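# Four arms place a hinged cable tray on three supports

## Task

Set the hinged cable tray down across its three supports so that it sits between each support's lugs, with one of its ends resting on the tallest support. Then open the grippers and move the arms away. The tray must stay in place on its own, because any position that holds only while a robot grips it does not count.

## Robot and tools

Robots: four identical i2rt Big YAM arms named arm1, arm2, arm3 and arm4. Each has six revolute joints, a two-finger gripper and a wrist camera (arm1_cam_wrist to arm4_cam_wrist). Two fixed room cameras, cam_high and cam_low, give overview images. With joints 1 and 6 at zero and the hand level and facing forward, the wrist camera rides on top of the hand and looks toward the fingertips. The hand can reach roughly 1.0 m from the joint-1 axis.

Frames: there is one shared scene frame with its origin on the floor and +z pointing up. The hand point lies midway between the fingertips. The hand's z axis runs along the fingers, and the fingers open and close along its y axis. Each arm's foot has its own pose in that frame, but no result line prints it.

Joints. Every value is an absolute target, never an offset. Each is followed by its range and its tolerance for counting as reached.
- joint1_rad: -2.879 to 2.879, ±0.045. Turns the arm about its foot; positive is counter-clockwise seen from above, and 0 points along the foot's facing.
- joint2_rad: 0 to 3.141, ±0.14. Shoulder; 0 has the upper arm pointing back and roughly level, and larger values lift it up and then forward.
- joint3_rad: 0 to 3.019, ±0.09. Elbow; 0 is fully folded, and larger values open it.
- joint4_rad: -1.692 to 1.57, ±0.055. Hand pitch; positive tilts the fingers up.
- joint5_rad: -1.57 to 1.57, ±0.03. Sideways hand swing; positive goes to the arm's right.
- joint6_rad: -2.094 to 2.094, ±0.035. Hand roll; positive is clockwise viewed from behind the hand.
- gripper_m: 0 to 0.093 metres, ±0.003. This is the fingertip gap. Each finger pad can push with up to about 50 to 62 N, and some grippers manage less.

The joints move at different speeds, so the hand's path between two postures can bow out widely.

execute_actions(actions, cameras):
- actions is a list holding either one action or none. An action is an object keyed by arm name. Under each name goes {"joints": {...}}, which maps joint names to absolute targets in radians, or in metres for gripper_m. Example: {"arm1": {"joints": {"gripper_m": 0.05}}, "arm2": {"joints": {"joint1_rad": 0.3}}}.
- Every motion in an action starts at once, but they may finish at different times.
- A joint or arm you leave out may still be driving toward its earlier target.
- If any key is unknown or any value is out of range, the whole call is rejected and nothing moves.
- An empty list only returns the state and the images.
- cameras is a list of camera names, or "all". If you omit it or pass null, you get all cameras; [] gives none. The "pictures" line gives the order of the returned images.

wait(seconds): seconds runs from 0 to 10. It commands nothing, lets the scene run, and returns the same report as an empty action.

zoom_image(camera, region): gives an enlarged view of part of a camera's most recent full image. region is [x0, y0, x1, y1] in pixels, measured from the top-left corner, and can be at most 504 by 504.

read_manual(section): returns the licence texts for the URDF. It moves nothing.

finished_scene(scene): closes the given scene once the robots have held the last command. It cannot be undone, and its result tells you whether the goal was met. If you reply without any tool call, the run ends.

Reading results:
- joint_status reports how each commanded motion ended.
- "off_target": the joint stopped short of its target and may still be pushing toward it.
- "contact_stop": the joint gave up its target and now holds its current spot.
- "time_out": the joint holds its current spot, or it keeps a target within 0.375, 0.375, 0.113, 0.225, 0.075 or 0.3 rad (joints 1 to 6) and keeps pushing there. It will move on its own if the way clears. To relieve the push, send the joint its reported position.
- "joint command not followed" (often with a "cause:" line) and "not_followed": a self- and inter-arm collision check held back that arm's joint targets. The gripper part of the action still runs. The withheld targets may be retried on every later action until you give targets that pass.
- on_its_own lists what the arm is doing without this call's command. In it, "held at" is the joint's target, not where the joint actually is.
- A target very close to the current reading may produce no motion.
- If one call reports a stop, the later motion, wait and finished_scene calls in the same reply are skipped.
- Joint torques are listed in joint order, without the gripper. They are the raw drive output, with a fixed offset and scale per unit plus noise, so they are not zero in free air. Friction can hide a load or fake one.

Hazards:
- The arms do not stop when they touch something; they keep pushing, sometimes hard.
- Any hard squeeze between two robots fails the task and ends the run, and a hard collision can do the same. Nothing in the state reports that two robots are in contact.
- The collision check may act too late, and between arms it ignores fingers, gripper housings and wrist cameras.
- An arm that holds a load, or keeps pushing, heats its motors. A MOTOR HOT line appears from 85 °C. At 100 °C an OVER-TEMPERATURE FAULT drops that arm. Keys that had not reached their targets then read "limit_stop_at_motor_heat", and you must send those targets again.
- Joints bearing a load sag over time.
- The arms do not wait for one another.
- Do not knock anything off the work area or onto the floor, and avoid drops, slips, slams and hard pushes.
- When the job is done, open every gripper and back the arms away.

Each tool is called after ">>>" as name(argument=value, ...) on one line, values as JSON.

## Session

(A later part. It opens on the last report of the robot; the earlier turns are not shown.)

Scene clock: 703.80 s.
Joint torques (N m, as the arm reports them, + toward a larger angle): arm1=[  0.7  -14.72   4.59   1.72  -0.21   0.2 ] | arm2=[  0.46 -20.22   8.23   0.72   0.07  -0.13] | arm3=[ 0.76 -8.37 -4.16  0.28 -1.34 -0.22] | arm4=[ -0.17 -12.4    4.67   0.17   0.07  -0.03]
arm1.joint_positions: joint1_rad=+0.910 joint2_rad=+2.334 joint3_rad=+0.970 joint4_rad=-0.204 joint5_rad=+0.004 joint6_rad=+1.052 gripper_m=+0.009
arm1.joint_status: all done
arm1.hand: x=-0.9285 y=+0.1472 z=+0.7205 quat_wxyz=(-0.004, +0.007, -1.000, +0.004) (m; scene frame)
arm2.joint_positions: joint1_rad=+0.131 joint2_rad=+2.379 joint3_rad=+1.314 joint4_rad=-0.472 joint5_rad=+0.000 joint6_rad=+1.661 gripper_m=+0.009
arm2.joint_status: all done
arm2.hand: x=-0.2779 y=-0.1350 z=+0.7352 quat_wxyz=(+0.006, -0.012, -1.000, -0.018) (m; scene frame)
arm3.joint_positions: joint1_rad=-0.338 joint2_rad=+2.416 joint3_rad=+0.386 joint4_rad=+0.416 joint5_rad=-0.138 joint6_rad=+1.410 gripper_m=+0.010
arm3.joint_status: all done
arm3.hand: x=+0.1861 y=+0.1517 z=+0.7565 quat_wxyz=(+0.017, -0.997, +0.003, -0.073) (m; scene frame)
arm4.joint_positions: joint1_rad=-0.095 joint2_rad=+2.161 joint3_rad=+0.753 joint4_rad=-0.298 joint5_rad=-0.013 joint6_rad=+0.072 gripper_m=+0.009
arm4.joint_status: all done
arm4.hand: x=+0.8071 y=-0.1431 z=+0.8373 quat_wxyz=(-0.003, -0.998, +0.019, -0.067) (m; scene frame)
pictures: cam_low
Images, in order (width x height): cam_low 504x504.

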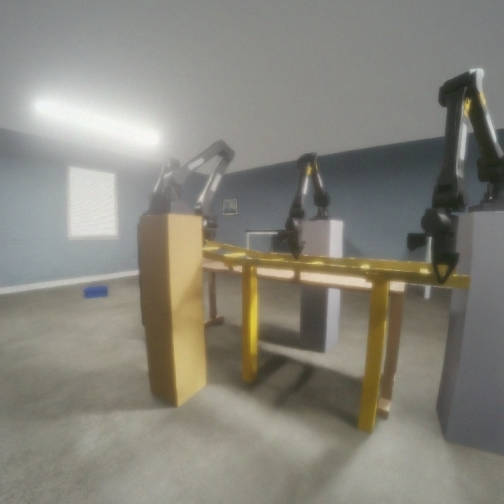

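>>> execute_actions(actions=[{"arm1":{"joints":{"joint2_rad":2.335,"joint4_rad":-0.19}},"arm2":{"joints":{"joint2_rad":2.36,"joint3_rad":1.35}},"arm3":{"joints":{"joint2_rad":2.405}},"arm4":{"joints":{"joint2_rad":2.16,"joint1_rad":-0.10}}}], cameras=["arm1_cam_wrist","arm2_cam_wrist","arm3_cam_wrist","arm4_cam_wrist"])

Scene clock: 707.87 s.
Joint torques (N m, as the arm reports them, + toward a larger angle): arm1=[  0.77 -12.96   4.61   1.23  -0.21   0.2 ] | arm2=[  0.44 -18.27   5.89   0.72   0.08  -0.14] | arm3=[ 1.42 -6.99 -4.16  0.23 -1.35 -0.09] | arm4=[  1.04 -11.63   4.66   0.16   0.07  -0.03]
arm1.joint_positions: joint1_rad=+0.910 joint2_rad=+2.334 joint3_rad=+0.970 joint4_rad=-0.204 joint5_rad=+0.004 joint6_rad=+1.052 gripper_m=+0.009
arm1.joint_status: all done
arm1.hand: x=-0.9285 y=+0.1472 z=+0.7205 quat_wxyz=(-0.004, +0.007, -1.000, +0.004) (m; scene frame)
arm2.joint_positions: joint1_rad=+0.131 joint2_rad=+2.380 joint3_rad=+1.314 joint4_rad=-0.472 joint5_rad=+0.000 joint6_rad=+1.661 gripper_m=+0.009
arm2.joint_status: all done
arm2.hand: x=-0.2779 y=-0.1354 z=+0.7346 quat_wxyz=(+0.006, -0.012, -1.000, -0.017) (m; scene frame)
arm3.joint_positions: joint1_rad=-0.338 joint2_rad=+2.417 joint3_rad=+0.386 joint4_rad=+0.416 joint5_rad=-0.138 joint6_rad=+1.410 gripper_m=+0.010
arm3.joint_status: all done
arm3.hand: x=+0.1861 y=+0.1519 z=+0.7564 quat_wxyz=(+0.017, -0.997, +0.003, -0.073) (m; scene frame)
arm4.joint_positions: joint1_rad=-0.095 joint2_rad=+2.161 joint3_rad=+0.753 joint4_rad=-0.298 joint5_rad=-0.013 joint6_rad=+0.072 gripper_m=+0.009
arm4.joint_status: all done
arm4.hand: x=+0.8071 y=-0.1431 z=+0.8373 quat_wxyz=(-0.003, -0.998, +0.019, -0.067) (m; scene frame)
pictures: arm1_cam_wrist, arm2_cam_wrist, arm3_cam_wrist, arm4_cam_wrist
Images, in order (width x height): arm1_cam_wrist 616x616, arm2_cam_wrist 616x616, arm3_cam_wrist 616x616, arm4_cam_wrist 616x616.

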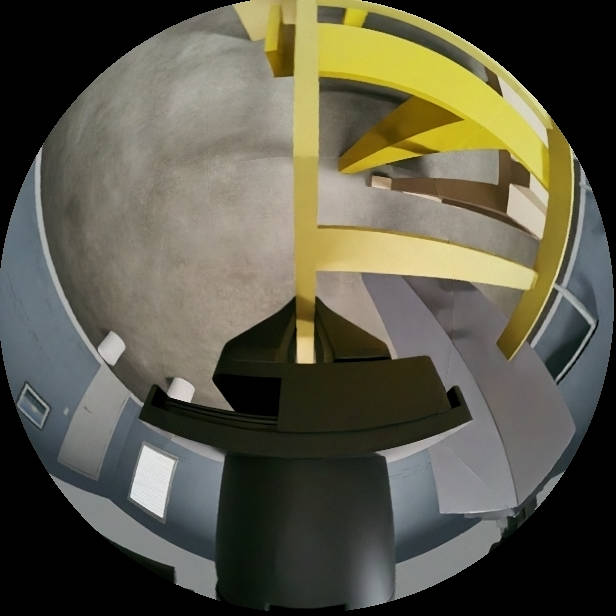

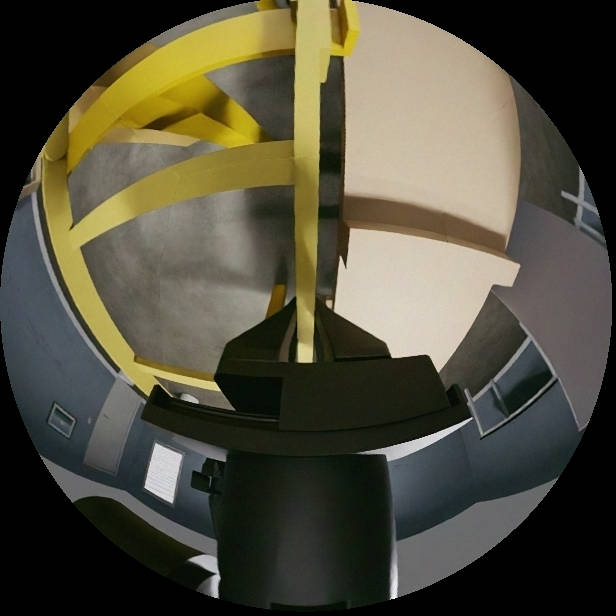

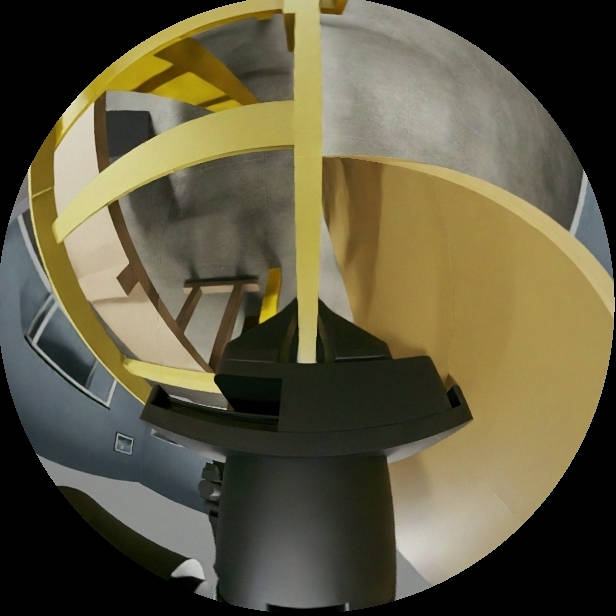

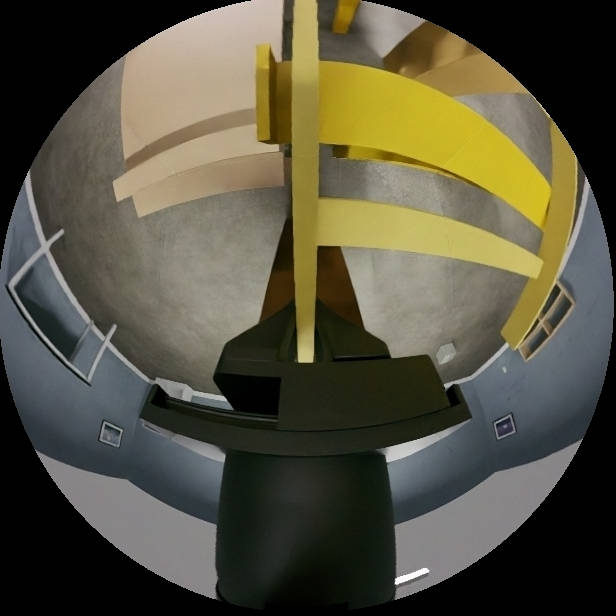

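>>> execute_actions(actions=[{"arm1":{"joints":{"gripper_m":0.07}},"arm2":{"joints":{"gripper_m":0.07}},"arm3":{"joints":{"gripper_m":0.06}},"arm4":{"joints":{"gripper_m":0.07}}}], cameras=[])

>>> execute_actions(actions=[{"arm1":{"joints":{"joint2_rad":2.235,"joint3_rad":0.95,"joint4_rad":-0.27}},"arm2":{"joints":{"joint2_rad":2.29,"joint3_rad":1.31,"joint4_rad":-0.53}},"arm3":{"joints":{"joint2_rad":2.255,"joint3_rad":0.335,"joint4_rad":0.326}},"arm4":{"joints":{"joint2_rad":2.03,"joint3_rad":0.745,"joint4_rad":-0.405}}}], cameras=[])

>>> execute_actions(actions=[{"arm1":{"joints":{"joint2_rad":2.10,"joint3_rad":0.93,"joint4_rad":-0.38}},"arm2":{"joints":{"joint2_rad":2.18,"joint3_rad":1.29,"joint4_rad":-0.61}},"arm3":{"joints":{"joint2_rad":2.05,"joint3_rad":0.27,"joint4_rad":0.18}},"arm4":{"joints":{"joint2_rad":1.90,"joint3_rad":0.74,"joint4_rad":-0.54}}}], cameras=["cam_high","cam_low"])

Scene clock: 722.23 s.
Joint torques (N m, as the arm reports them, + toward a larger angle): arm1=[  0.61 -13.46   2.97   1.02  -0.16   0.12] | arm2=[  0.01 -18.4    5.12   0.78   0.08  -0.11] | arm3=[ 1.28 -7.72 -4.35 -0.1  -0.24 -0.13] | arm4=[  1.07 -11.92   3.41  -0.05   0.05  -0.03]
arm1.joint_positions: joint1_rad=+0.912 joint2_rad=+2.334 joint3_rad=+0.995 joint4_rad=-0.199 joint5_rad=+0.004 joint6_rad=+1.059 gripper_m=+0.070
arm1.joint_status: all done
arm1.hand: x=-0.9212 y=+0.1627 z=+0.7226 quat_wxyz=(-0.011, +0.004, -1.000, -0.009) (m; scene frame)
arm2.joint_positions: joint1_rad=+0.131 joint2_rad=+2.380 joint3_rad=+1.326 joint4_rad=-0.472 joint5_rad=+0.000 joint6_rad=+1.659 gripper_m=+0.070
arm2.joint_status: all done
arm2.hand: x=-0.2783 y=-0.1282 z=+0.7372 quat_wxyz=(+0.007, -0.011, -1.000, -0.023) (m; scene frame)
arm3.joint_positions: joint1_rad=-0.338 joint2_rad=+2.417 joint3_rad=+0.386 joint4_rad=+0.422 joint5_rad=-0.161 joint6_rad=+1.410 gripper_m=+0.060
arm3.joint_status: all done
arm3.hand: x=+0.1898 y=+0.1498 z=+0.7570 quat_wxyz=(+0.012, -0.996, +0.003, -0.084) (m; scene frame)
arm4.joint_positions: joint1_rad=-0.095 joint2_rad=+2.161 joint3_rad=+0.771 joint4_rad=-0.292 joint5_rad=-0.012 joint6_rad=+0.072 gripper_m=+0.070
arm4.joint_status: all done
arm4.hand: x=+0.7945 y=-0.1434 z=+0.8378 quat_wxyz=(-0.003, -0.998, +0.019, -0.055) (m; scene frame)
pictures: none
No camera images: the call's "cameras" was empty. Leave "cameras" out to get every camera's image.

Scene clock: 723.17 s.
Joint torques (N m, as the arm reports them, + toward a larger angle): arm1=[  0.64 -12.23   2.9    0.19  -0.15   0.12] | arm2=[  0.51 -17.88   4.41  -0.25   0.07  -0.11] | arm3=[ 0.68 -7.21 -4.98 -0.71 -0.24 -0.14] | arm4=[  1.03 -11.4    3.08  -0.51   0.04  -0.03]
arm1.joint_positions: joint1_rad=+0.912 joint2_rad=+2.233 joint3_rad=+0.947 joint4_rad=-0.261 joint5_rad=+0.003 joint6_rad=+1.060 gripper_m=+0.070
arm1.joint_status: all done
arm1.hand: x=-0.9249 y=+0.1565 z=+0.7579 quat_wxyz=(-0.009, +0.004, -1.000, -0.005) (m; scene frame)
arm2.joint_positions: joint1_rad=+0.131 joint2_rad=+2.307 joint3_rad=+1.305 joint4_rad=-0.516 joint5_rad=+0.000 joint6_rad=+1.658 gripper_m=+0.070
arm2.joint_status: all done
arm2.hand: x=-0.2781 y=-0.1260 z=+0.7701 quat_wxyz=(+0.007, -0.010, -1.000, -0.027) (m; scene frame)
arm3.joint_positions: joint1_rad=-0.338 joint2_rad=+2.259 joint3_rad=+0.354 joint4_rad=+0.338 joint5_rad=-0.161 joint6_rad=+1.410 gripper_m=+0.060
arm3.joint_status: all done
arm3.hand: x=+0.1866 y=+0.1306 z=+0.7870 quat_wxyz=(-0.008, -0.997, +0.002, -0.081) (m; scene frame)
arm4.joint_positions: joint1_rad=-0.095 joint2_rad=+2.032 joint3_rad=+0.746 joint4_rad=-0.398 joint5_rad=-0.012 joint6_rad=+0.072 gripper_m=+0.070
arm4.joint_status: all done
arm4.hand: x=+0.7947 y=-0.1434 z=+0.8790 quat_wxyz=(-0.003, -0.998, +0.019, -0.057) (m; scene frame)
pictures: none
No camera images: the call's "cameras" was empty. Leave "cameras" out to get every camera's image.

Scene clock: 724.23 s.
Joint torques (N m, as the arm reports them, + toward a larger angle): arm1=[  0.57 -11.46   3.85   0.29  -0.15   0.11] | arm2=[  0.5  -16.38   5.3   -0.12   0.08  -0.11] | arm3=[ 1.63 -6.22 -3.16 -0.92 -0.1  -0.12] | arm4=[  1.04 -10.86   3.81  -0.52   0.04  -0.03]
arm1.joint_positions: joint1_rad=+0.912 joint2_rad=+2.088 joint3_rad=+0.927 joint4_rad=-0.371 joint5_rad=+0.003 joint6_rad=+1.060 gripper_m=+0.070
arm1.joint_status: all done
arm1.hand: x=-0.9211 y=+0.1643 z=+0.8131 quat_wxyz=(-0.012, +0.003, -1.000, -0.012) (m; scene frame)
arm2.joint_positions: joint1_rad=+0.131 joint2_rad=+2.186 joint3_rad=+1.279 joint4_rad=-0.597 joint5_rad=+0.000 joint6_rad=+1.658 gripper_m=+0.070
arm2.joint_status: all done
arm2.hand: x=-0.2777 y=-0.1238 z=+0.8264 quat_wxyz=(+0.008, -0.010, -0.999, -0.033) (m; scene frame)
arm3.joint_positions: joint1_rad=-0.338 joint2_rad=+2.054 joint3_rad=+0.284 joint4_rad=+0.191 joint5_rad=-0.165 joint6_rad=+1.408 gripper_m=+0.060
arm3.joint_status: all done
arm3.hand: x=+0.1886 y=+0.1398 z=+0.8281 quat_wxyz=(-0.003, -0.997, +0.001, -0.083) (m; scene frame)
arm4.joint_positions: joint1_rad=-0.095 joint2_rad=+1.900 joint3_rad=+0.745 joint4_rad=-0.533 joint5_rad=-0.012 joint6_rad=+0.072 gripper_m=+0.070
arm4.joint_status: all done
arm4.hand: x=+0.7912 y=-0.1435 z=+0.9240 quat_wxyz=(-0.003, -0.998, +0.019, -0.059) (m; scene frame)
pictures: cam_high, cam_low
Images, in order (width x height): cam_high 504x504, cam_low 504x504.

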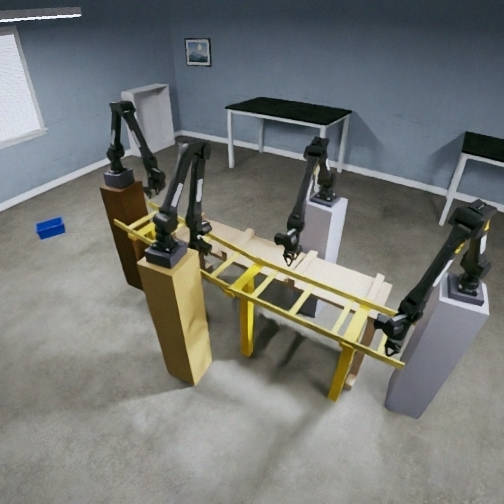

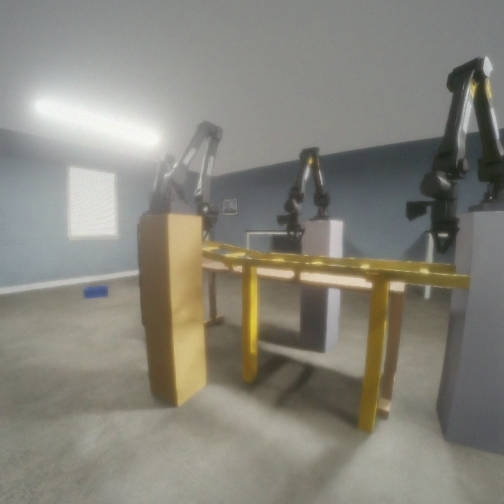

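>>> execute_actions(actions=[{"arm1":{"joints":{"joint2_rad":1.65,"joint4_rad":-0.6}},"arm2":{"joints":{"joint2_rad":1.7,"joint3_rad":1.1,"joint4_rad":-0.8}},"arm3":{"joints":{"joint2_rad":1.55,"joint3_rad":0.45,"joint4_rad":-0.3}},"arm4":{"joints":{"joint2_rad":1.5,"joint4_rad":-0.8}}}], cameras=["arm1_cam_wrist","arm2_cam_wrist","arm3_cam_wrist","arm4_cam_wrist"])

Scene clock: 729.57 s.
Joint torques (N m, as the arm reports them, + toward a larger angle): arm1=[ 0.66 -8.75  6.91  0.69 -0.15  0.09] | arm2=[  0.39 -11.11   7.6    0.16   0.08  -0.11] | arm3=[ 1.61 -6.73  4.09 -0.49 -0.15 -0.12] | arm4=[ 1.06 -8.37  6.84 -0.23  0.04 -0.03]
arm1.joint_positions: joint1_rad=+0.912 joint2_rad=+1.627 joint3_rad=+0.927 joint4_rad=-0.589 joint5_rad=+0.003 joint6_rad=+1.060 gripper_m=+0.070
arm1.joint_status: all done
arm1.hand: x=-0.9017 y=+0.2023 z=+1.0050 quat_wxyz=(-0.071, +0.004, -0.991, -0.117) (m; scene frame)
arm2.joint_positions: joint1_rad=+0.131 joint2_rad=+1.681 joint3_rad=+1.082 joint4_rad=-0.789 joint5_rad=+0.000 joint6_rad=+1.658 gripper_m=+0.070
arm2.joint_status: all done
arm2.hand: x=-0.2721 y=-0.1802 z=+1.0140 quat_wxyz=(+0.012, -0.010, -0.996, -0.091) (m; scene frame)
arm3.joint_positions: joint1_rad=-0.338 joint2_rad=+1.557 joint3_rad=+0.455 joint4_rad=-0.289 joint5_rad=-0.165 joint6_rad=+1.408 gripper_m=+0.060
arm3.joint_status: all done
arm3.hand: x=+0.1687 y=+0.0198 z=+0.9399 quat_wxyz=(-0.095, -0.993, -0.007, -0.068) (m; scene frame)
arm4.joint_positions: joint1_rad=-0.095 joint2_rad=+1.497 joint3_rad=+0.745 joint4_rad=-0.794 joint5_rad=-0.012 joint6_rad=+0.072 gripper_m=+0.070
arm4.joint_status: all done
arm4.hand: x=+0.7786 y=-0.1439 z=+1.0571 quat_wxyz=(-0.007, -1.000, +0.018, +0.012) (m; scene frame)
pictures: arm1_cam_wrist, arm2_cam_wrist, arm3_cam_wrist, arm4_cam_wrist
Images, in order (width x height): arm1_cam_wrist 616x616, arm2_cam_wrist 616x616, arm3_cam_wrist 616x616, arm4_cam_wrist 616x616.

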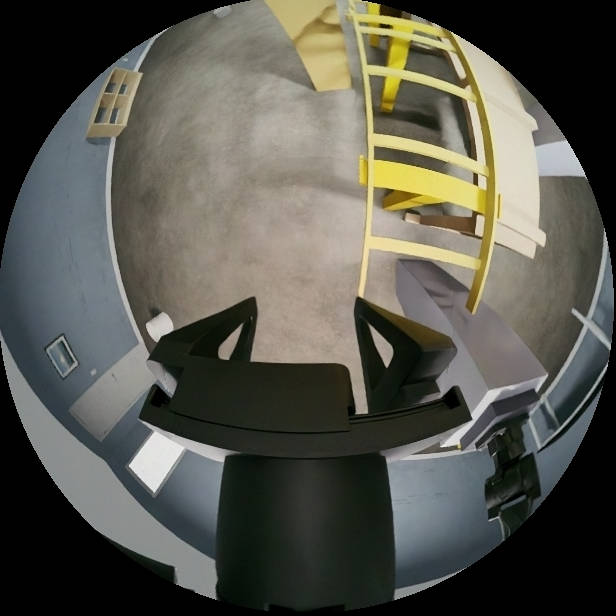

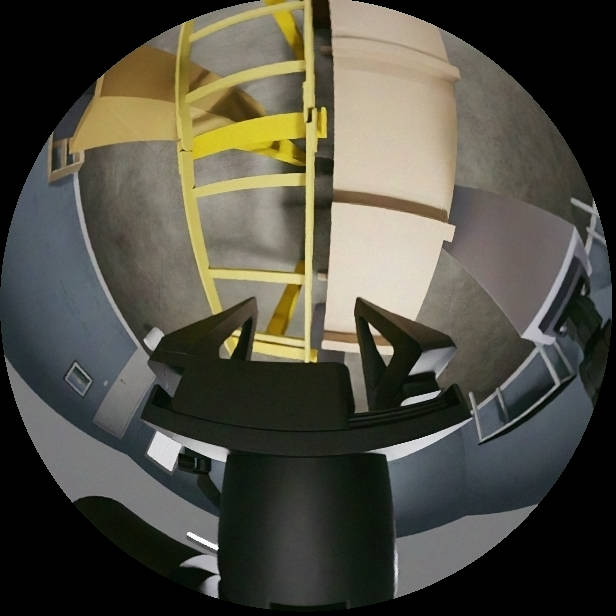

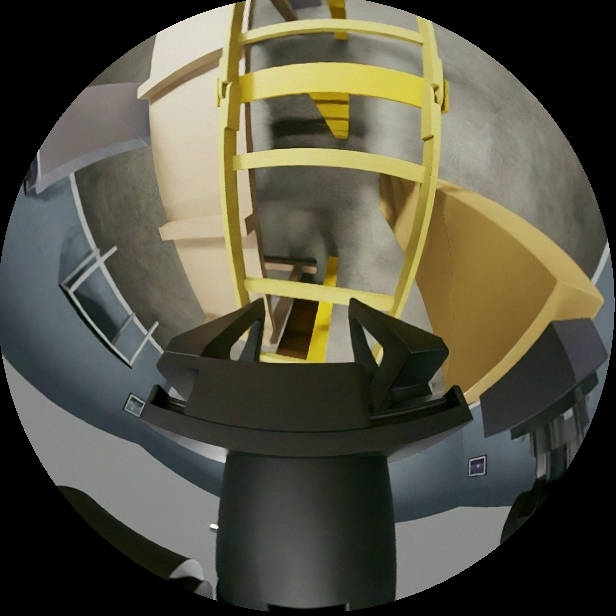

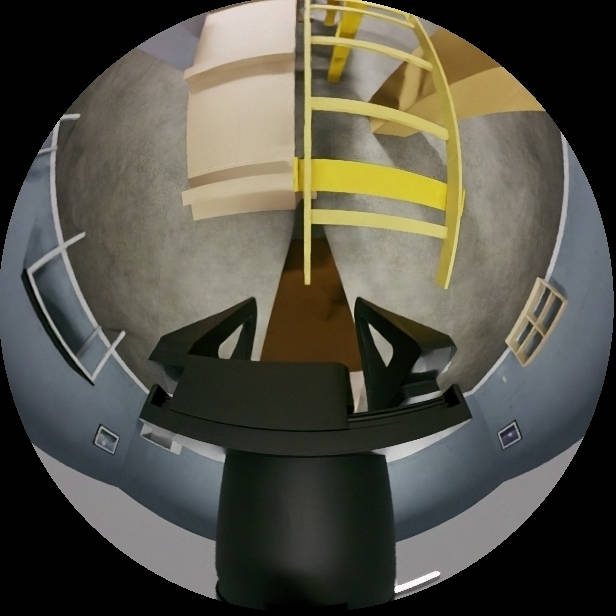

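The runway rests between the lugs on all three supports, with the hinge over the middle bar. Finishing scene 1.

>>> finished_scene(scene=1)

The scene is finished: the task was done.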